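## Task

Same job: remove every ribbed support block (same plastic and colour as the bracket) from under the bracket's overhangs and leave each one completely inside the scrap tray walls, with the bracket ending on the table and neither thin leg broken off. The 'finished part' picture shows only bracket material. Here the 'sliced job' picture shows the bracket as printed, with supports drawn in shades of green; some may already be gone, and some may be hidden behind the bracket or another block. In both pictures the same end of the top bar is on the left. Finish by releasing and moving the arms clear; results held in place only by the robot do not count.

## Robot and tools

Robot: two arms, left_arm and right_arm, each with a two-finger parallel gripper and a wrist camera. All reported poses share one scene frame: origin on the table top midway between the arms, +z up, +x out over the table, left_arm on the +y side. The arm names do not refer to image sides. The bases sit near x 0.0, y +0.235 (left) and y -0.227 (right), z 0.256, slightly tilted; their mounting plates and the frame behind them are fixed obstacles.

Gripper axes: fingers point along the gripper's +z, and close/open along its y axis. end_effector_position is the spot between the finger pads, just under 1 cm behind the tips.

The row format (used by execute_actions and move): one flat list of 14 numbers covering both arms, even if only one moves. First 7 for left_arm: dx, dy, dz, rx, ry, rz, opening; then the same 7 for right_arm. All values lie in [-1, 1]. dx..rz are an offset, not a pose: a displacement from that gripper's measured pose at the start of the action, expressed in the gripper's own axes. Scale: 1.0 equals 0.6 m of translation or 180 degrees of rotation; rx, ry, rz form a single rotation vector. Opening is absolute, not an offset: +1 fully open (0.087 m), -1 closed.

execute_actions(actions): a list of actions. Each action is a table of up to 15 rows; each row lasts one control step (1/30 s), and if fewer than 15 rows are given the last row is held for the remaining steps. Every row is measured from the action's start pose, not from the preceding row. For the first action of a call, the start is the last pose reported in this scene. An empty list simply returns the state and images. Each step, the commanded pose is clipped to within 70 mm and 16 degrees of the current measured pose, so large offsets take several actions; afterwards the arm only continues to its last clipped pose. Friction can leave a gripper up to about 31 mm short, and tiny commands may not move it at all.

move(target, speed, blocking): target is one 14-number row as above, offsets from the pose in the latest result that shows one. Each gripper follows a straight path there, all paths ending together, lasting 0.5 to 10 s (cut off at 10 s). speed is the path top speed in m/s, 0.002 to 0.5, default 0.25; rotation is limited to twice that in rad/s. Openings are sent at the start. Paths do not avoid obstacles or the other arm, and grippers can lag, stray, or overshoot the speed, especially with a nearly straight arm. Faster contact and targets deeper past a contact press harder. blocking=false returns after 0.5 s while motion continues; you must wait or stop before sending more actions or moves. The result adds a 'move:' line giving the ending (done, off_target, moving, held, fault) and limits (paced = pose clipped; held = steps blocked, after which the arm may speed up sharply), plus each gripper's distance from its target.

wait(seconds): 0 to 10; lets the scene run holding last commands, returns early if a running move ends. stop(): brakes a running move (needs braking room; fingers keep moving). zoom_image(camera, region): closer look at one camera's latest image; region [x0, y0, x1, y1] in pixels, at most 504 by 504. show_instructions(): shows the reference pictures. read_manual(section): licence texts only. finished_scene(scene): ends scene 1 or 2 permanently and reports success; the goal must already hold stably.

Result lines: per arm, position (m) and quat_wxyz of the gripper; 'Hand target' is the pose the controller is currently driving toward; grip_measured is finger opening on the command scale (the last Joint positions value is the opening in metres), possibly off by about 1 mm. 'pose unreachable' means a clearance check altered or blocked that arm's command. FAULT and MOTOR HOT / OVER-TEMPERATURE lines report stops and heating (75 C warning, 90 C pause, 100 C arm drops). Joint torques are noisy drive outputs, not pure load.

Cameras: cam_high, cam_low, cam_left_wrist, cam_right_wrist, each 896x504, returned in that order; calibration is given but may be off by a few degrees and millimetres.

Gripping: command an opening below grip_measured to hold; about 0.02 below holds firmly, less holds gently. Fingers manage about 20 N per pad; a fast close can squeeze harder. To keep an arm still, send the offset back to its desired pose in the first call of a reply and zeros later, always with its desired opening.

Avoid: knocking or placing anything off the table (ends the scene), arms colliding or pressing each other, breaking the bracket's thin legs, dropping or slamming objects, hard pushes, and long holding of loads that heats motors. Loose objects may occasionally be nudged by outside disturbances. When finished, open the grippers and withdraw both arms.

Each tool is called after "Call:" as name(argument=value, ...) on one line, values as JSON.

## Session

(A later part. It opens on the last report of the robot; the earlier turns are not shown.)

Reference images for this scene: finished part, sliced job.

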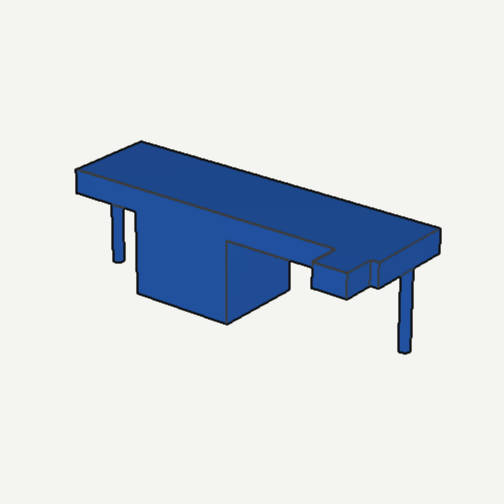

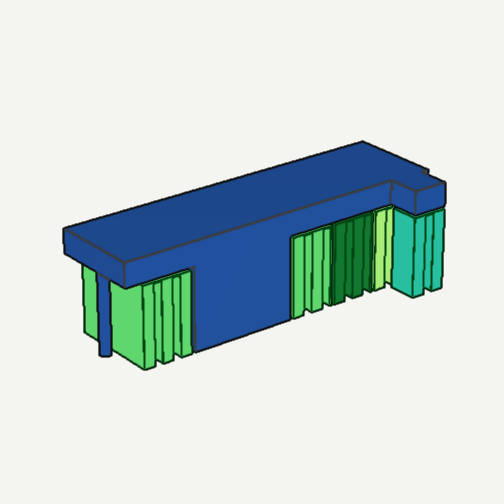

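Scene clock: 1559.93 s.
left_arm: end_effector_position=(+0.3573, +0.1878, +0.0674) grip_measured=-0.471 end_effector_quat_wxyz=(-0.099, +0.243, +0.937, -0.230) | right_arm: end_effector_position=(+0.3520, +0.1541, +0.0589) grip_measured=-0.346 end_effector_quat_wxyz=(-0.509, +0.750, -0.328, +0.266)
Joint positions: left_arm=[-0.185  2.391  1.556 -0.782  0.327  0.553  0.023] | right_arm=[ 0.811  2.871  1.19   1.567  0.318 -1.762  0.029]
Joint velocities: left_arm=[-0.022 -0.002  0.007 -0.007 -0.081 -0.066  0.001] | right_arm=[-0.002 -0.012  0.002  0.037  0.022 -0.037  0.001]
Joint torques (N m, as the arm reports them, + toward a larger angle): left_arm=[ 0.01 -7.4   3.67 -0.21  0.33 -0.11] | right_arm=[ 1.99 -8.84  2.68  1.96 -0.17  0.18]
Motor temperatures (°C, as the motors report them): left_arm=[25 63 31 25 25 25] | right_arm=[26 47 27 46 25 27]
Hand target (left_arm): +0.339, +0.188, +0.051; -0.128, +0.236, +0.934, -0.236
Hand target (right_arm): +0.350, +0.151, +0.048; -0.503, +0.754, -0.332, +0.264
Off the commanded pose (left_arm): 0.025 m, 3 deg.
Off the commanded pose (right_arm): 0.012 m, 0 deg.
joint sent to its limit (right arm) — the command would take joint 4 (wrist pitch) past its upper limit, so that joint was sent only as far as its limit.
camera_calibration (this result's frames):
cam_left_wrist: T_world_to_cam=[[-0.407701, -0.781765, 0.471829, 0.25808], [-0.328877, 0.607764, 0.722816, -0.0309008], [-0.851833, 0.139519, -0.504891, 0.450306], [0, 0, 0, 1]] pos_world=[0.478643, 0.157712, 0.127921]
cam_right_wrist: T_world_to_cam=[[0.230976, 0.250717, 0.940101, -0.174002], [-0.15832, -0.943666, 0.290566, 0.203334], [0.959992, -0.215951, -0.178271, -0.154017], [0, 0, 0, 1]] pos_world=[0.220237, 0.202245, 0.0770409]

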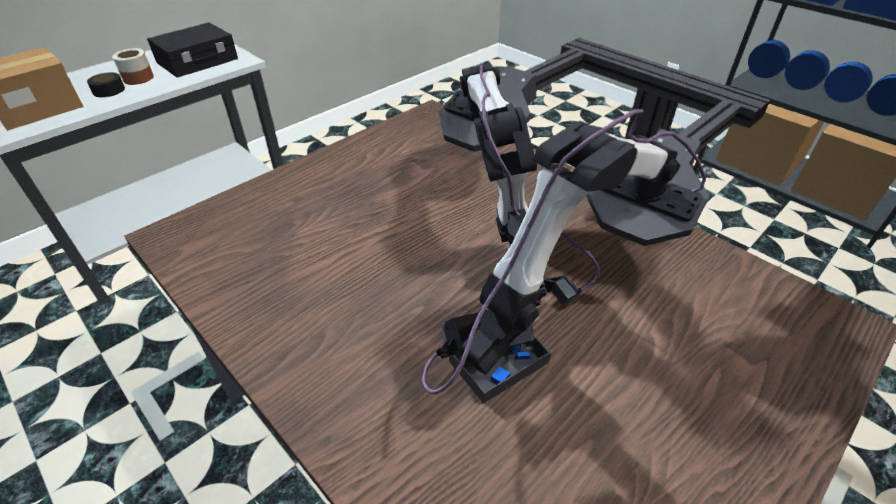

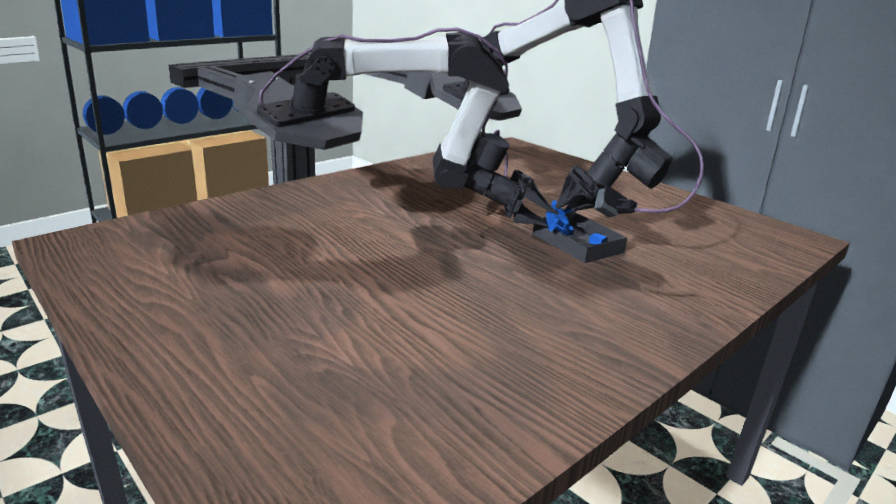

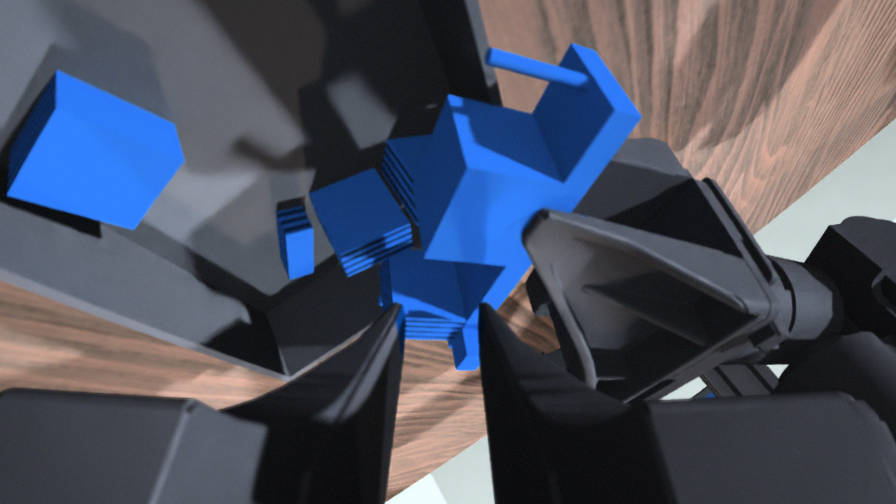

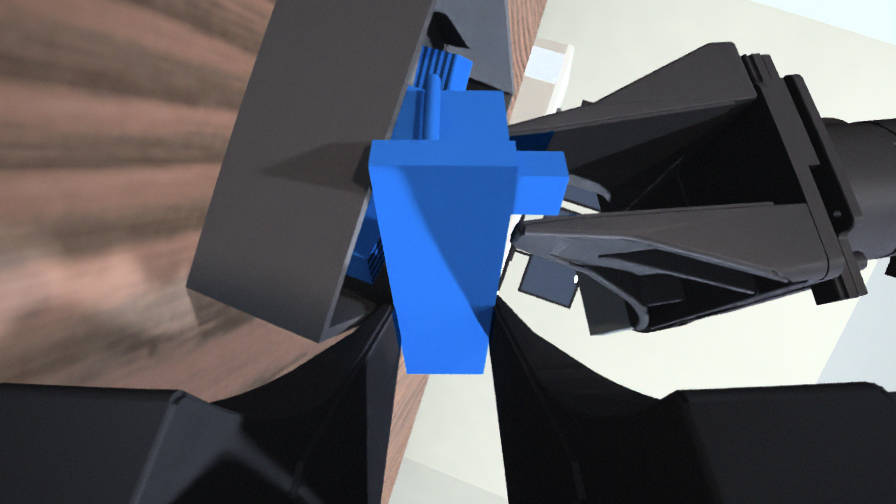

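Call:
execute_actions(actions=[[[0.0119,0.0009,0.0169,0.0047,0.0075,-0.0037,-0.471,0,0.02,0,0,0,0,-0.40],[0.004,0.0003,0.0056,0.0016,0.0025,-0.0012,-0.471,0,0.02,0,0,0,0,-0.40],[-0.002,-0.0002,-0.0028,-0.0008,-0.0012,0.0006,-0.471,0,0.02,0,0,0,0,-0.40],[-0.0063,-0.0005,-0.009,-0.0025,-0.004,0.002,-0.471,0,0.02,0,0,0,0,-0.40],[-0.0063,-0.0005,-0.009,-0.0025,-0.004,0.002,-0.471,0,0.02,0,0,0,0,-0.40],[-0.0063,-0.0005,-0.009,-0.0025,-0.004,0.002,-0.471,0,0.02,0,0,0,0,-0.40],[-0.0063,-0.0005,-0.009,-0.0025,-0.004,0.002,-0.471,0,0.02,0,0,0,0,-0.40],[-0.0021,-0.0032,-0.0098,-0.0006,-0.001,0.0005,-0.471,0,0.02,0,0,0,0,-0.40],[-0.0021,-0.0032,-0.0098,-0.0006,-0.001,0.0005,-0.471,0,0.02,0,0,0,0,-0.40],[0.002,-0.0059,-0.0105,0.0012,0.002,-0.0009,-0.471,0,0.02,0,0,0,0,-0.40],[0.002,-0.0059,-0.0105,0.0012,0.002,-0.0009,-0.471,0,0.02,0,0,0,0,-0.40],[0.0062,-0.0086,-0.0113,0.0031,0.005,-0.0024,-0.471,0,0.02,0,0,0,0,-0.40]]])

Call:
wait(seconds=0.4)

Call:
zoom_image(camera="cam_left_wrist", region=[350, 240, 550, 380])

Call:
zoom_image(camera="cam_right_wrist", region=[380, 60, 640, 300])

Scene clock: 1587.50 s.
left_arm: end_effector_position=(+0.3574, +0.1880, +0.0712) grip_measured=-0.471 end_effector_quat_wxyz=(-0.100, +0.243, +0.937, -0.230) | right_arm: end_effector_position=(+0.3520, +0.1541, +0.0589) grip_measured=-0.346 end_effector_quat_wxyz=(-0.509, +0.750, -0.328, +0.266)
Joint positions: left_arm=[-0.185  2.382  1.556 -0.793  0.327  0.553  0.023] | right_arm=[ 0.811  2.871  1.19   1.567  0.318 -1.762  0.029]
Joint velocities: left_arm=[ 0.002 -0.012 -0.007 -0.022  0.066 -0.037 -0.   ] | right_arm=[ 0.012  0.007  0.022 -0.022  0.007 -0.022 -0.   ]
Joint torques (N m, as the arm reports them, + toward a larger angle): left_arm=[ -0.53 -12.06   4.08  -0.41   0.32  -0.12] | right_arm=[ 1.96 -8.83  2.7   1.98 -0.19  0.16]
Motor temperatures (°C, as the motors report them): left_arm=[25 59 31 25 25 25] | right_arm=[26 47 27 46 25 27]
Hand target (left_arm): +0.354, +0.188, +0.076; -0.109, +0.241, +0.936, -0.232
Hand target (right_arm): +0.349, +0.151, +0.048; -0.502, +0.754, -0.330, +0.264
Off the commanded pose (left_arm): 0.006 m, 1 deg.
Off the commanded pose (right_arm): 0.012 m, 0 deg.
joint sent to its limit (right arm) — the command would take joint 4 (wrist pitch) past its upper limit, so that joint was sent only as far as its limit.
camera_calibration (this result's frames):
cam_left_wrist: T_world_to_cam=[[-0.406744, -0.781698, 0.472765, 0.256137], [-0.327131, 0.607821, 0.72356, -0.0344103], [-0.852962, 0.139648, -0.502945, 0.452487], [0, 0, 0, 1]] pos_world=[0.47888, 0.157948, 0.131382]
cam_right_wrist: T_world_to_cam=[[0.230733, 0.25101, 0.940083, -0.173976], [-0.158263, -0.943606, 0.290794, 0.203292], [0.96006, -0.215876, -0.177995, -0.154068], [0, 0, 0, 1]] pos_world=[0.22023, 0.202237, 0.0770127]

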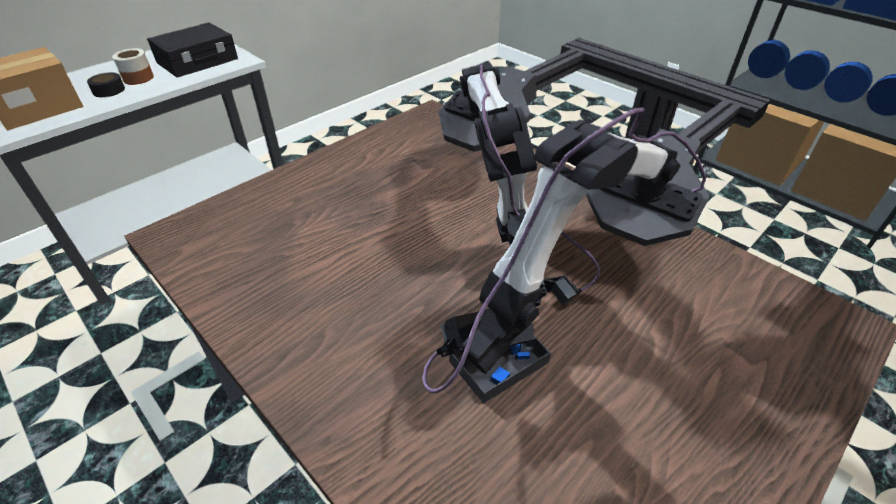

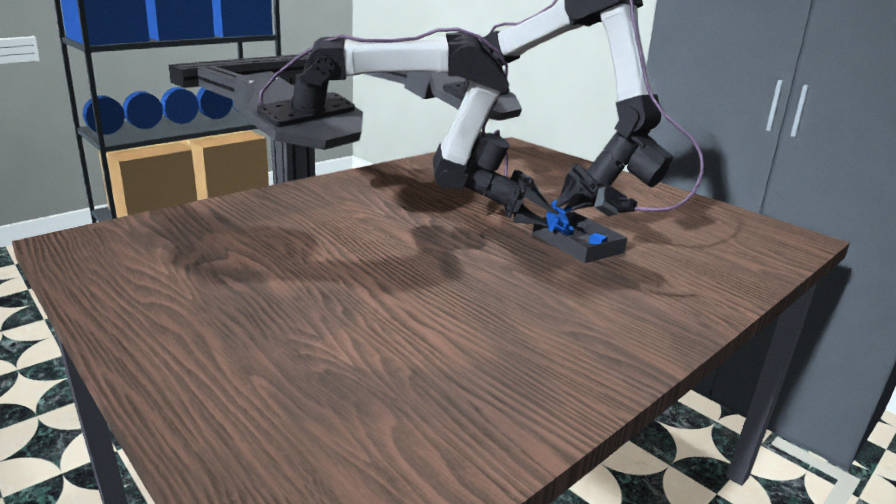

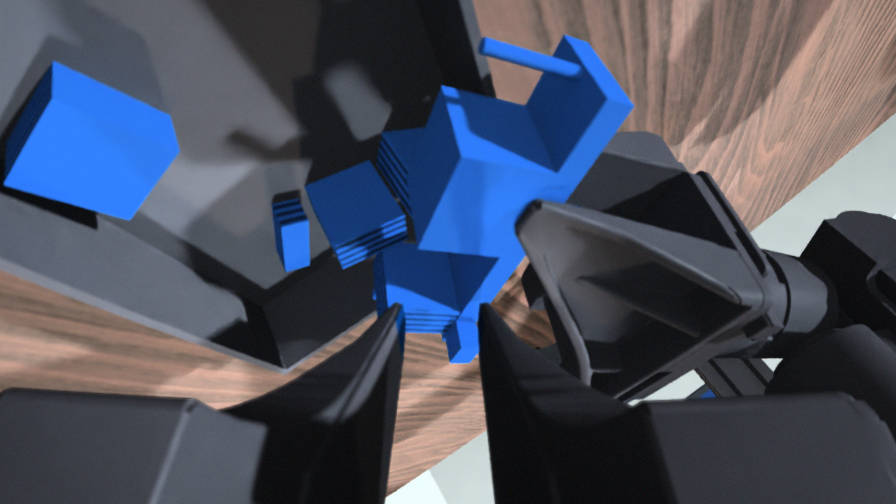

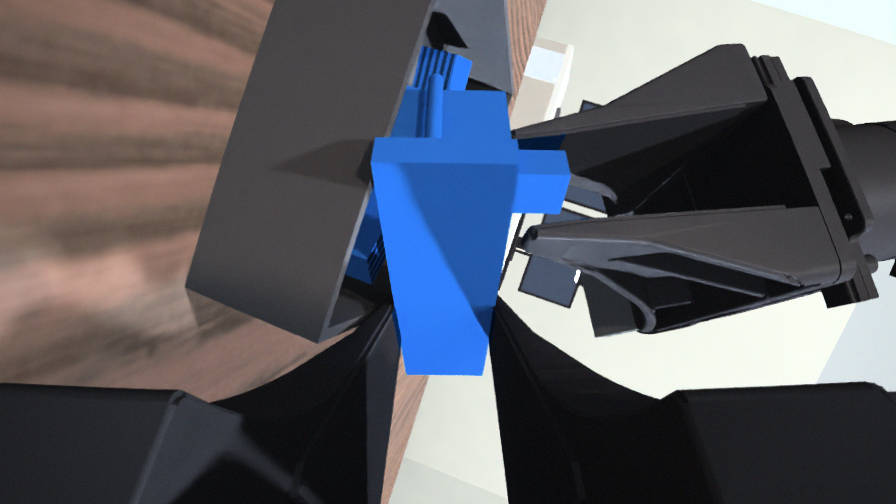

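Scene clock: 1587.90 s.
left_arm: end_effector_position=(+0.3559, +0.1881, +0.0719) grip_measured=-0.471 end_effector_quat_wxyz=(-0.103, +0.242, +0.937, -0.231) | right_arm: end_effector_position=(+0.3520, +0.1541, +0.0589) grip_measured=-0.346 end_effector_quat_wxyz=(-0.509, +0.750, -0.328, +0.266)
Joint positions: left_arm=[-0.185  2.382  1.556 -0.8    0.327  0.553  0.023] | right_arm=[ 0.811  2.871  1.19   1.567  0.318 -1.762  0.029]
Joint velocities: left_arm=[-0.012 -0.002 -0.022  0.037  0.007  0.007 -0.   ] | right_arm=[-0.017 -0.007 -0.002 -0.037  0.066 -0.037  0.   ]
Joint torques (N m, as the arm reports them, + toward a larger angle): left_arm=[ -0.58 -11.92   3.96  -0.43   0.28  -0.15] | right_arm=[ 1.95 -8.79  2.67  1.96 -0.19  0.16]
Motor temperatures (°C, as the motors report them): left_arm=[25 59 31 25 25 25] | right_arm=[26 47 27 46 25 27]
Hand target (left_arm): +0.354, +0.188, +0.076; -0.108, +0.241, +0.936, -0.232
Hand target (right_arm): +0.349, +0.151, +0.048; -0.502, +0.754, -0.330, +0.264
Off the commanded pose (left_arm): 0.005 m, 1 deg.
Off the commanded pose (right_arm): 0.012 m, 0 deg.
wait: 0.40 s; at rest by 0.17 s
camera_calibration (this result's frames):
cam_left_wrist: T_world_to_cam=[[-0.404021, -0.781509, 0.475405, 0.254044], [-0.322175, 0.60798, 0.725647, -0.0373828], [-0.856137, 0.140013, -0.497419, 0.45228], [0, 0, 0, 1]] pos_world=[0.477809, 0.15794, 0.131326]
cam_right_wrist: T_world_to_cam=[[0.230733, 0.25101, 0.940083, -0.173976], [-0.158263, -0.943606, 0.290794, 0.203292], [0.96006, -0.215876, -0.177995, -0.154068], [0, 0, 0, 1]] pos_world=[0.22023, 0.202237, 0.0770127]

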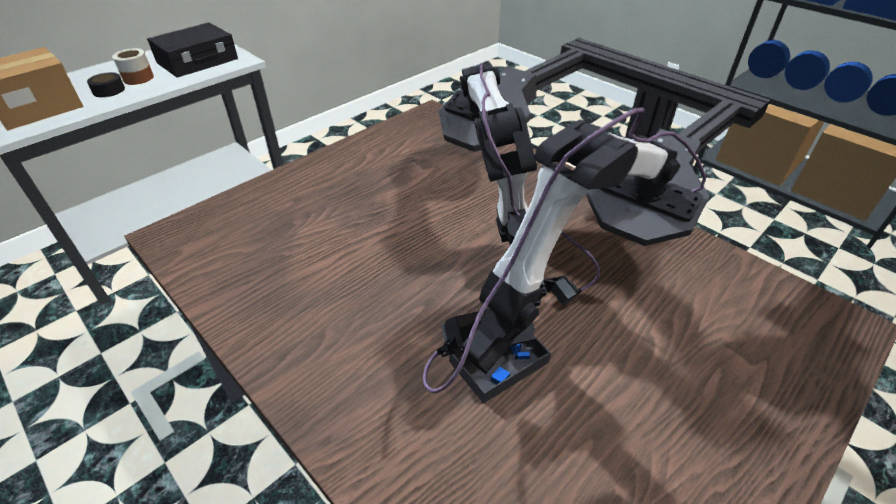

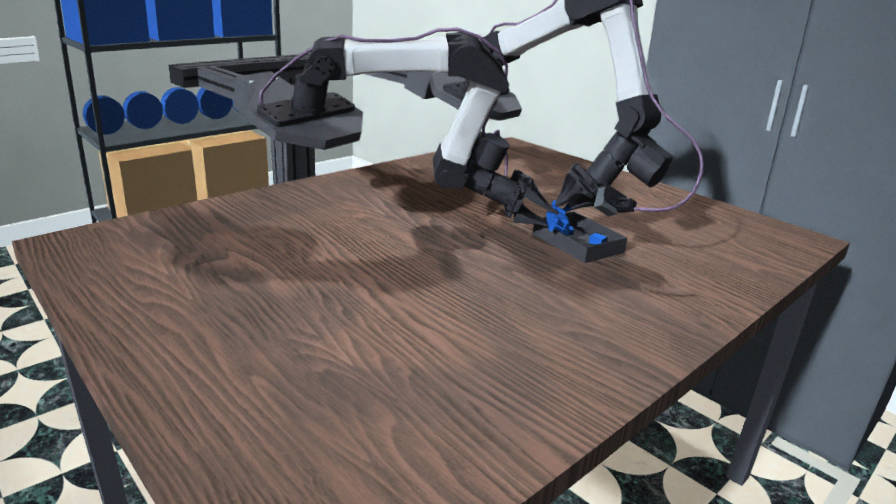

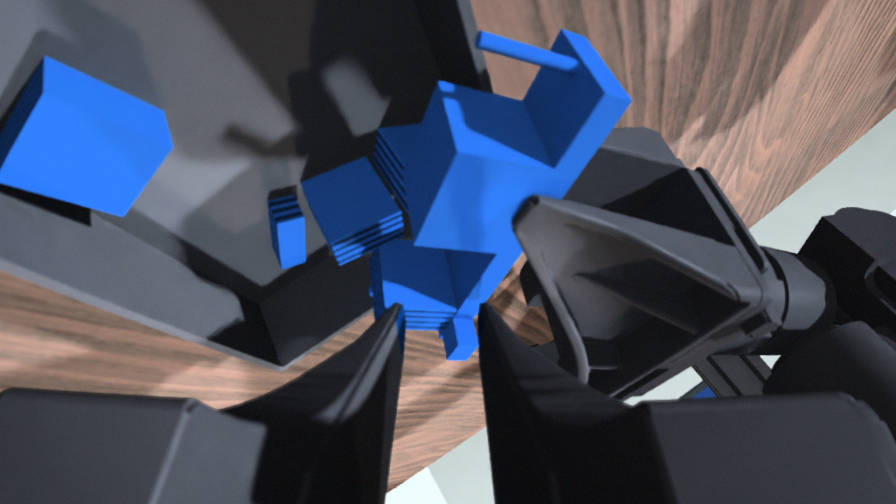

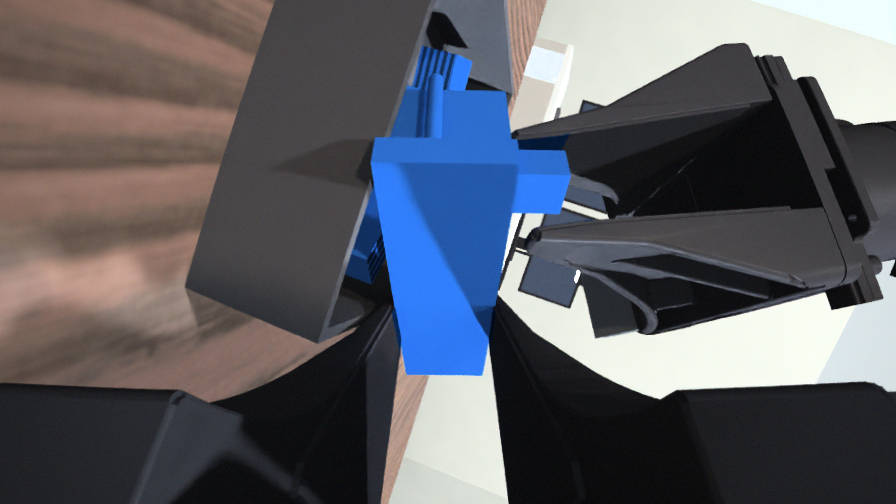

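Region (350, 240, 550, 380) of cam_left_wrist's 896x504 image, scaled by 2.520, with more detail than that image has; it fills the top 353 rows of this view, and the rest is white.

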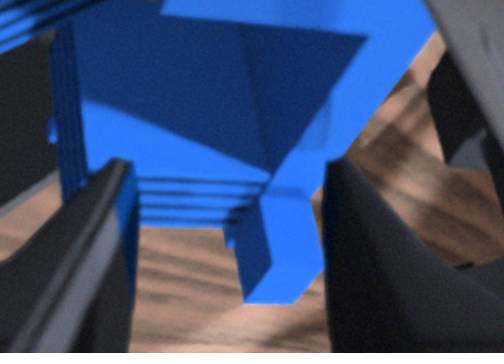

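Region (380, 60, 640, 300) of cam_right_wrist's 896x504 image, scaled by 1.938, with more detail than that image has; it fills the top 465 rows of this view, and the rest is white.

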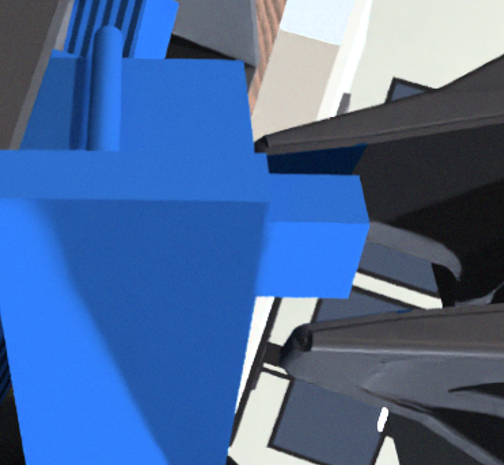

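Call:
execute_actions(actions=[[[0.0044,-0.002,0.0086,0.005,0.002,-0.0018,-0.471,0,0.02,0,0,0,0,-0.40],[0.0028,-0.0045,0.0088,0.0077,0.0004,-0.0018,-0.471,0,0.02,0,0,0,0,-0.40],[0.0013,-0.007,0.0091,0.0104,-0.0013,-0.0018,-0.471,0,0.02,0,0,0,0,-0.40],[-0.0003,-0.0095,0.0093,0.0131,-0.003,-0.0018,-0.471,0,0.02,0,0,0,0,-0.40],[-0.0018,-0.012,0.0095,0.0159,-0.0047,-0.0018,-0.471,0,0.02,0,0,0,0,-0.40],[-0.0033,-0.0144,0.0097,0.0186,-0.0063,-0.0018,-0.471,0,0.02,0,0,0,0,-0.40],[-0.0049,-0.0169,0.01,0.0213,-0.008,-0.0018,-0.471,0,0.02,0,0,0,0,-0.40],[-0.0064,-0.0194,0.0102,0.024,-0.0097,-0.0018,-0.471,0,0.02,0,0,0,0,-0.40],[-0.008,-0.0219,0.0104,0.0267,-0.0113,-0.0018,-0.471,0,0.02,0,0,0,0,-0.40],[-0.0095,-0.0244,0.0106,0.0294,-0.013,-0.0018,-0.471,0,0.02,0,0,0,0,-0.40]]])

Call:
wait(seconds=0.3)

Scene clock: 1613.50 s.
left_arm: end_effector_position=(+0.3570, +0.1741, +0.0763) grip_measured=-0.471 end_effector_quat_wxyz=(-0.092, +0.233, +0.930, -0.269) | right_arm: end_effector_position=(+0.3520, +0.1541, +0.0589) grip_measured=-0.346 end_effector_quat_wxyz=(-0.509, +0.750, -0.328, +0.266)
Joint positions: left_arm=[-0.185  2.382  1.556 -0.8    0.41   0.553  0.023] | right_arm=[ 0.811  2.871  1.19   1.567  0.318 -1.762  0.029]
Joint velocities: left_arm=[-0.007 -0.007 -0.007  0.066  0.066 -0.037 -0.001] | right_arm=[-0.017  0.002  0.002  0.022 -0.037 -0.022 -0.   ]
Joint torques (N m, as the arm reports them, + toward a larger angle): left_arm=[ -0.38 -10.49   3.85  -0.26   0.45  -0.1 ] | right_arm=[ 1.96 -8.88  2.68  1.94 -0.19  0.15]
Motor temperatures (°C, as the motors report them): left_arm=[25 64 31 25 25 25] | right_arm=[26 47 27 46 25 27]
Hand target (left_arm): +0.353, +0.171, +0.073; -0.096, +0.230, +0.928, -0.278
Hand target (right_arm): +0.349, +0.151, +0.048; -0.502, +0.754, -0.330, +0.264
Off the commanded pose (left_arm): 0.006 m, 1 deg.
Off the commanded pose (right_arm): 0.012 m, 0 deg.
joint sent to its limit (right arm) — the command would take joint 4 (wrist pitch) past its upper limit, so that joint was sent only as far as its limit.
camera_calibration (this result's frames):
cam_left_wrist: T_world_to_cam=[[-0.382413, -0.752254, 0.536539, 0.224005], [-0.337785, 0.654299, 0.676605, -0.0304328], [-0.860036, 0.0775076, -0.504313, 0.470171], [0, 0, 0, 1]] pos_world=[0.479747, 0.151979, 0.137517]
cam_right_wrist: T_world_to_cam=[[0.230733, 0.25101, 0.940083, -0.173976], [-0.158263, -0.943606, 0.290794, 0.203292], [0.96006, -0.215876, -0.177995, -0.154068], [0, 0, 0, 1]] pos_world=[0.22023, 0.202237, 0.0770127]

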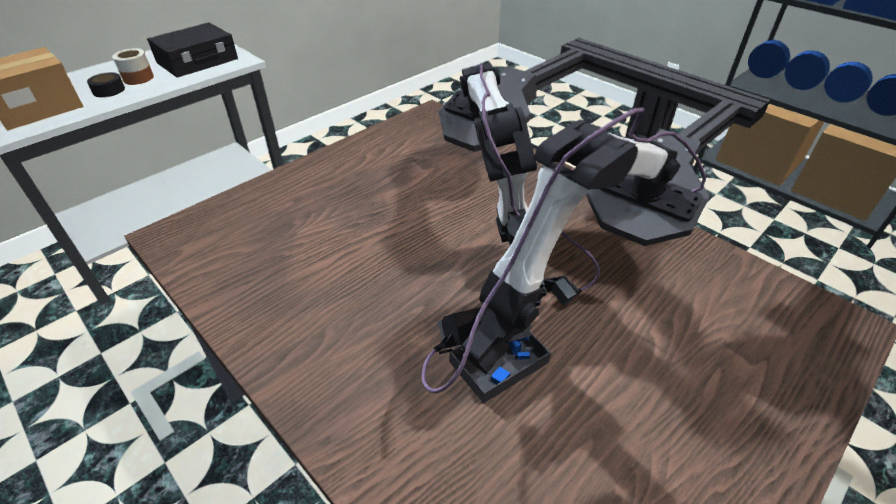

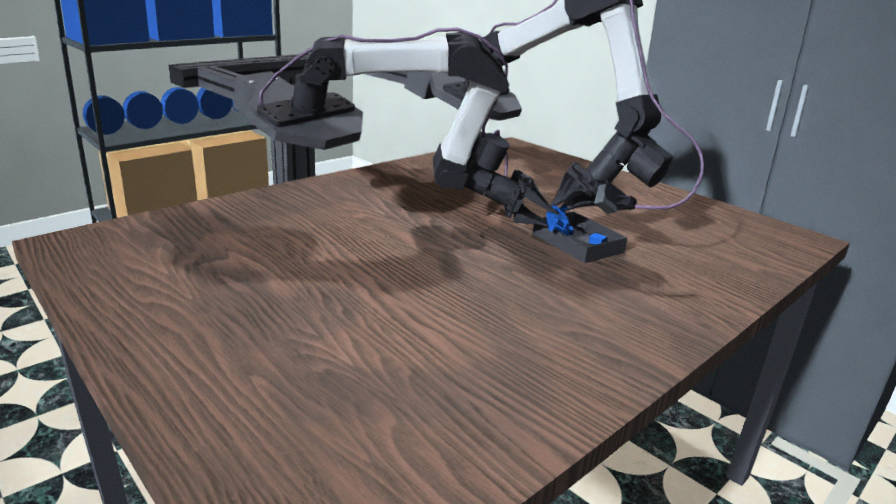

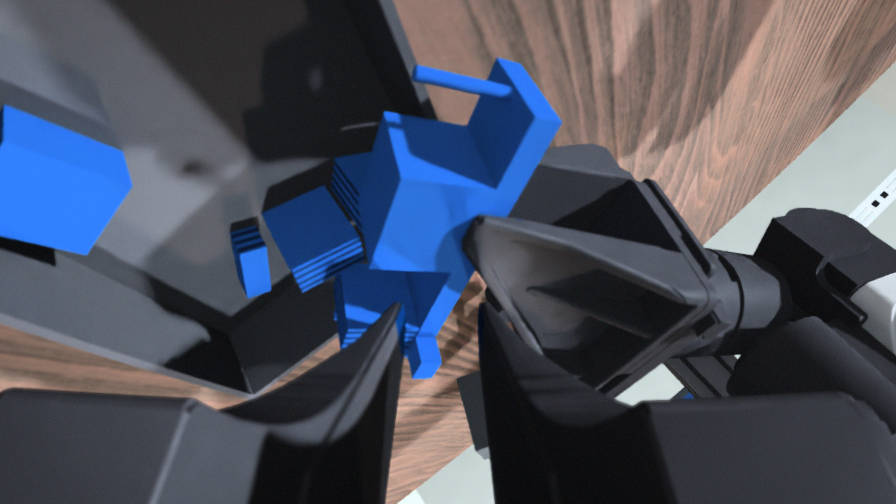

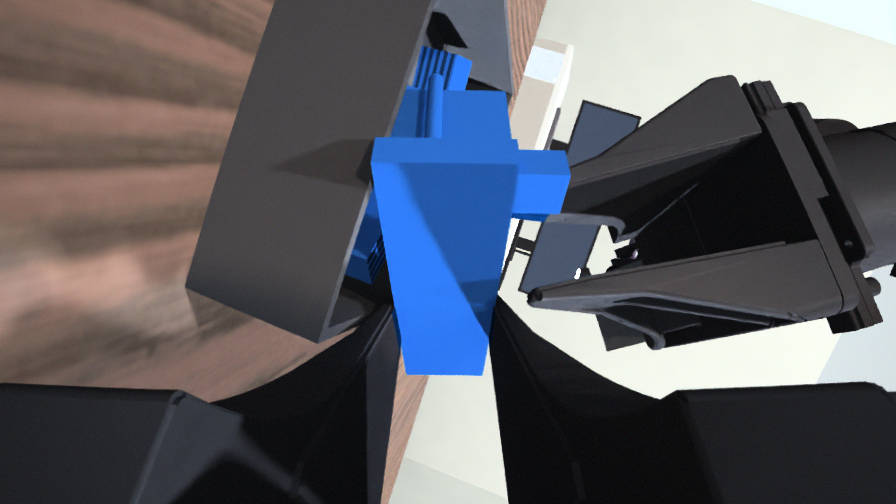

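Scene clock: 1613.80 s.
left_arm: end_effector_position=(+0.3572, +0.1724, +0.0769) grip_measured=-0.471 end_effector_quat_wxyz=(-0.090, +0.232, +0.929, -0.274) | right_arm: end_effector_position=(+0.3520, +0.1541, +0.0589) grip_measured=-0.346 end_effector_quat_wxyz=(-0.509, +0.750, -0.328, +0.266)
Joint positions: left_arm=[-0.185  2.382  1.556 -0.8    0.42   0.553  0.023] | right_arm=[ 0.811  2.871  1.19   1.567  0.318 -1.762  0.029]
Joint velocities: left_arm=[-0.007  0.002  0.002 -0.051 -0.007 -0.007  0.   ] | right_arm=[-0.002 -0.002 -0.002 -0.007 -0.007  0.022 -0.   ]
Joint torques (N m, as the arm reports them, + toward a larger angle): left_arm=[ -0.43 -10.49   3.85  -0.24   0.39  -0.11] | right_arm=[ 1.98 -8.77  2.72  1.98 -0.2   0.14]
Motor temperatures (°C, as the motors report them): left_arm=[25 64 31 25 25 25] | right_arm=[26 47 27 46 25 27]
Hand target (left_arm): +0.353, +0.171, +0.073; -0.096, +0.230, +0.928, -0.278
Hand target (right_arm): +0.349, +0.151, +0.048; -0.502, +0.754, -0.330, +0.264
Off the commanded pose (left_arm): 0.006 m, 1 deg.
Off the commanded pose (right_arm): 0.012 m, 0 deg.
wait: 0.30 s; at rest by 0.20 s
camera_calibration (this result's frames):
cam_left_wrist: T_world_to_cam=[[-0.379807, -0.748261, 0.543923, 0.220273], [-0.339845, 0.659731, 0.670269, -0.0293843], [-0.860379, 0.0697232, -0.504863, 0.47227], [0, 0, 0, 1]] pos_world=[0.480006, 0.151279, 0.138316]
cam_right_wrist: T_world_to_cam=[[0.230733, 0.25101, 0.940083, -0.173976], [-0.158263, -0.943606, 0.290794, 0.203292], [0.96006, -0.215876, -0.177995, -0.154068], [0, 0, 0, 1]] pos_world=[0.22023, 0.202237, 0.0770127]

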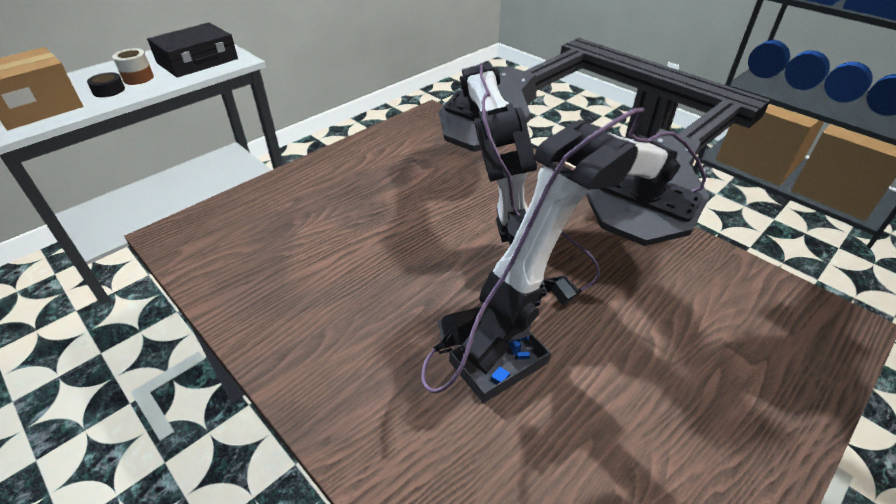

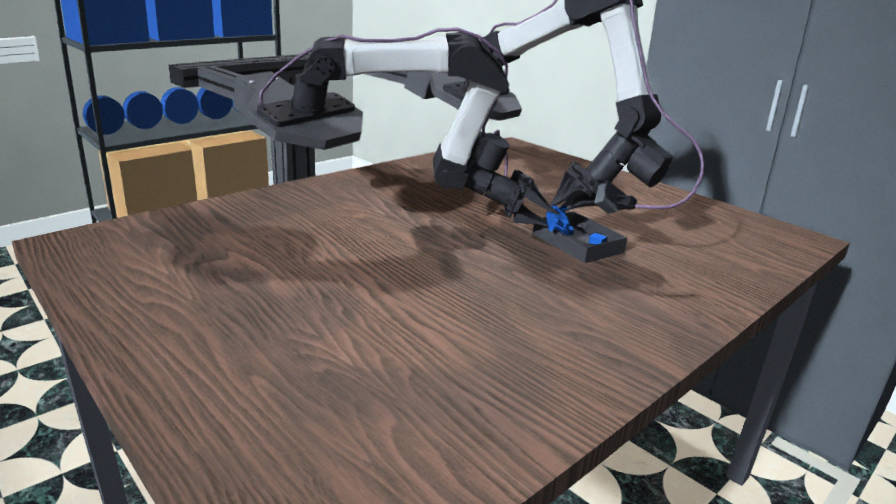

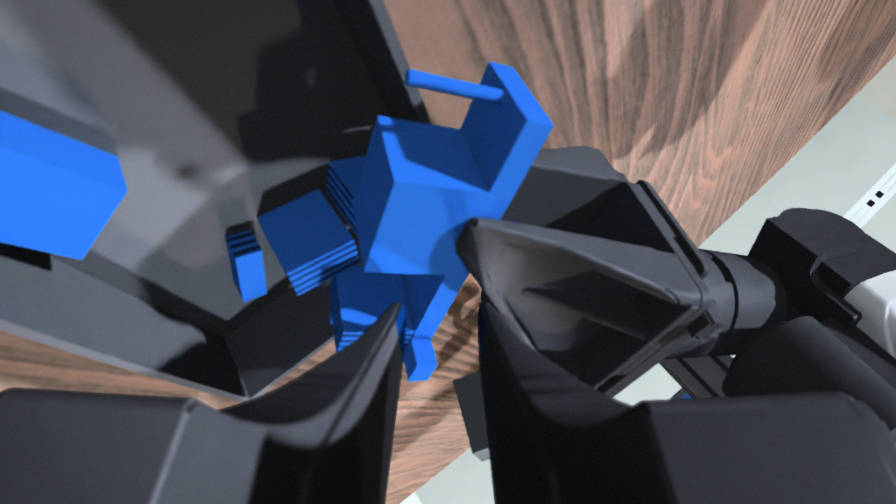

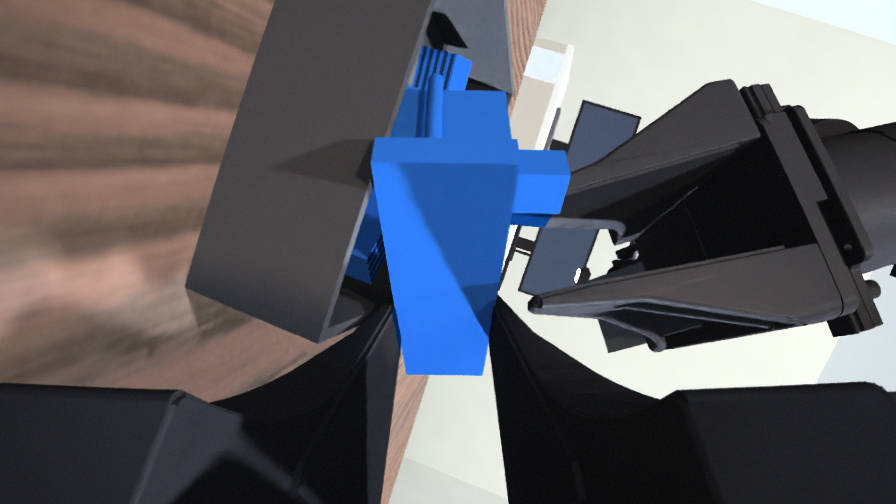

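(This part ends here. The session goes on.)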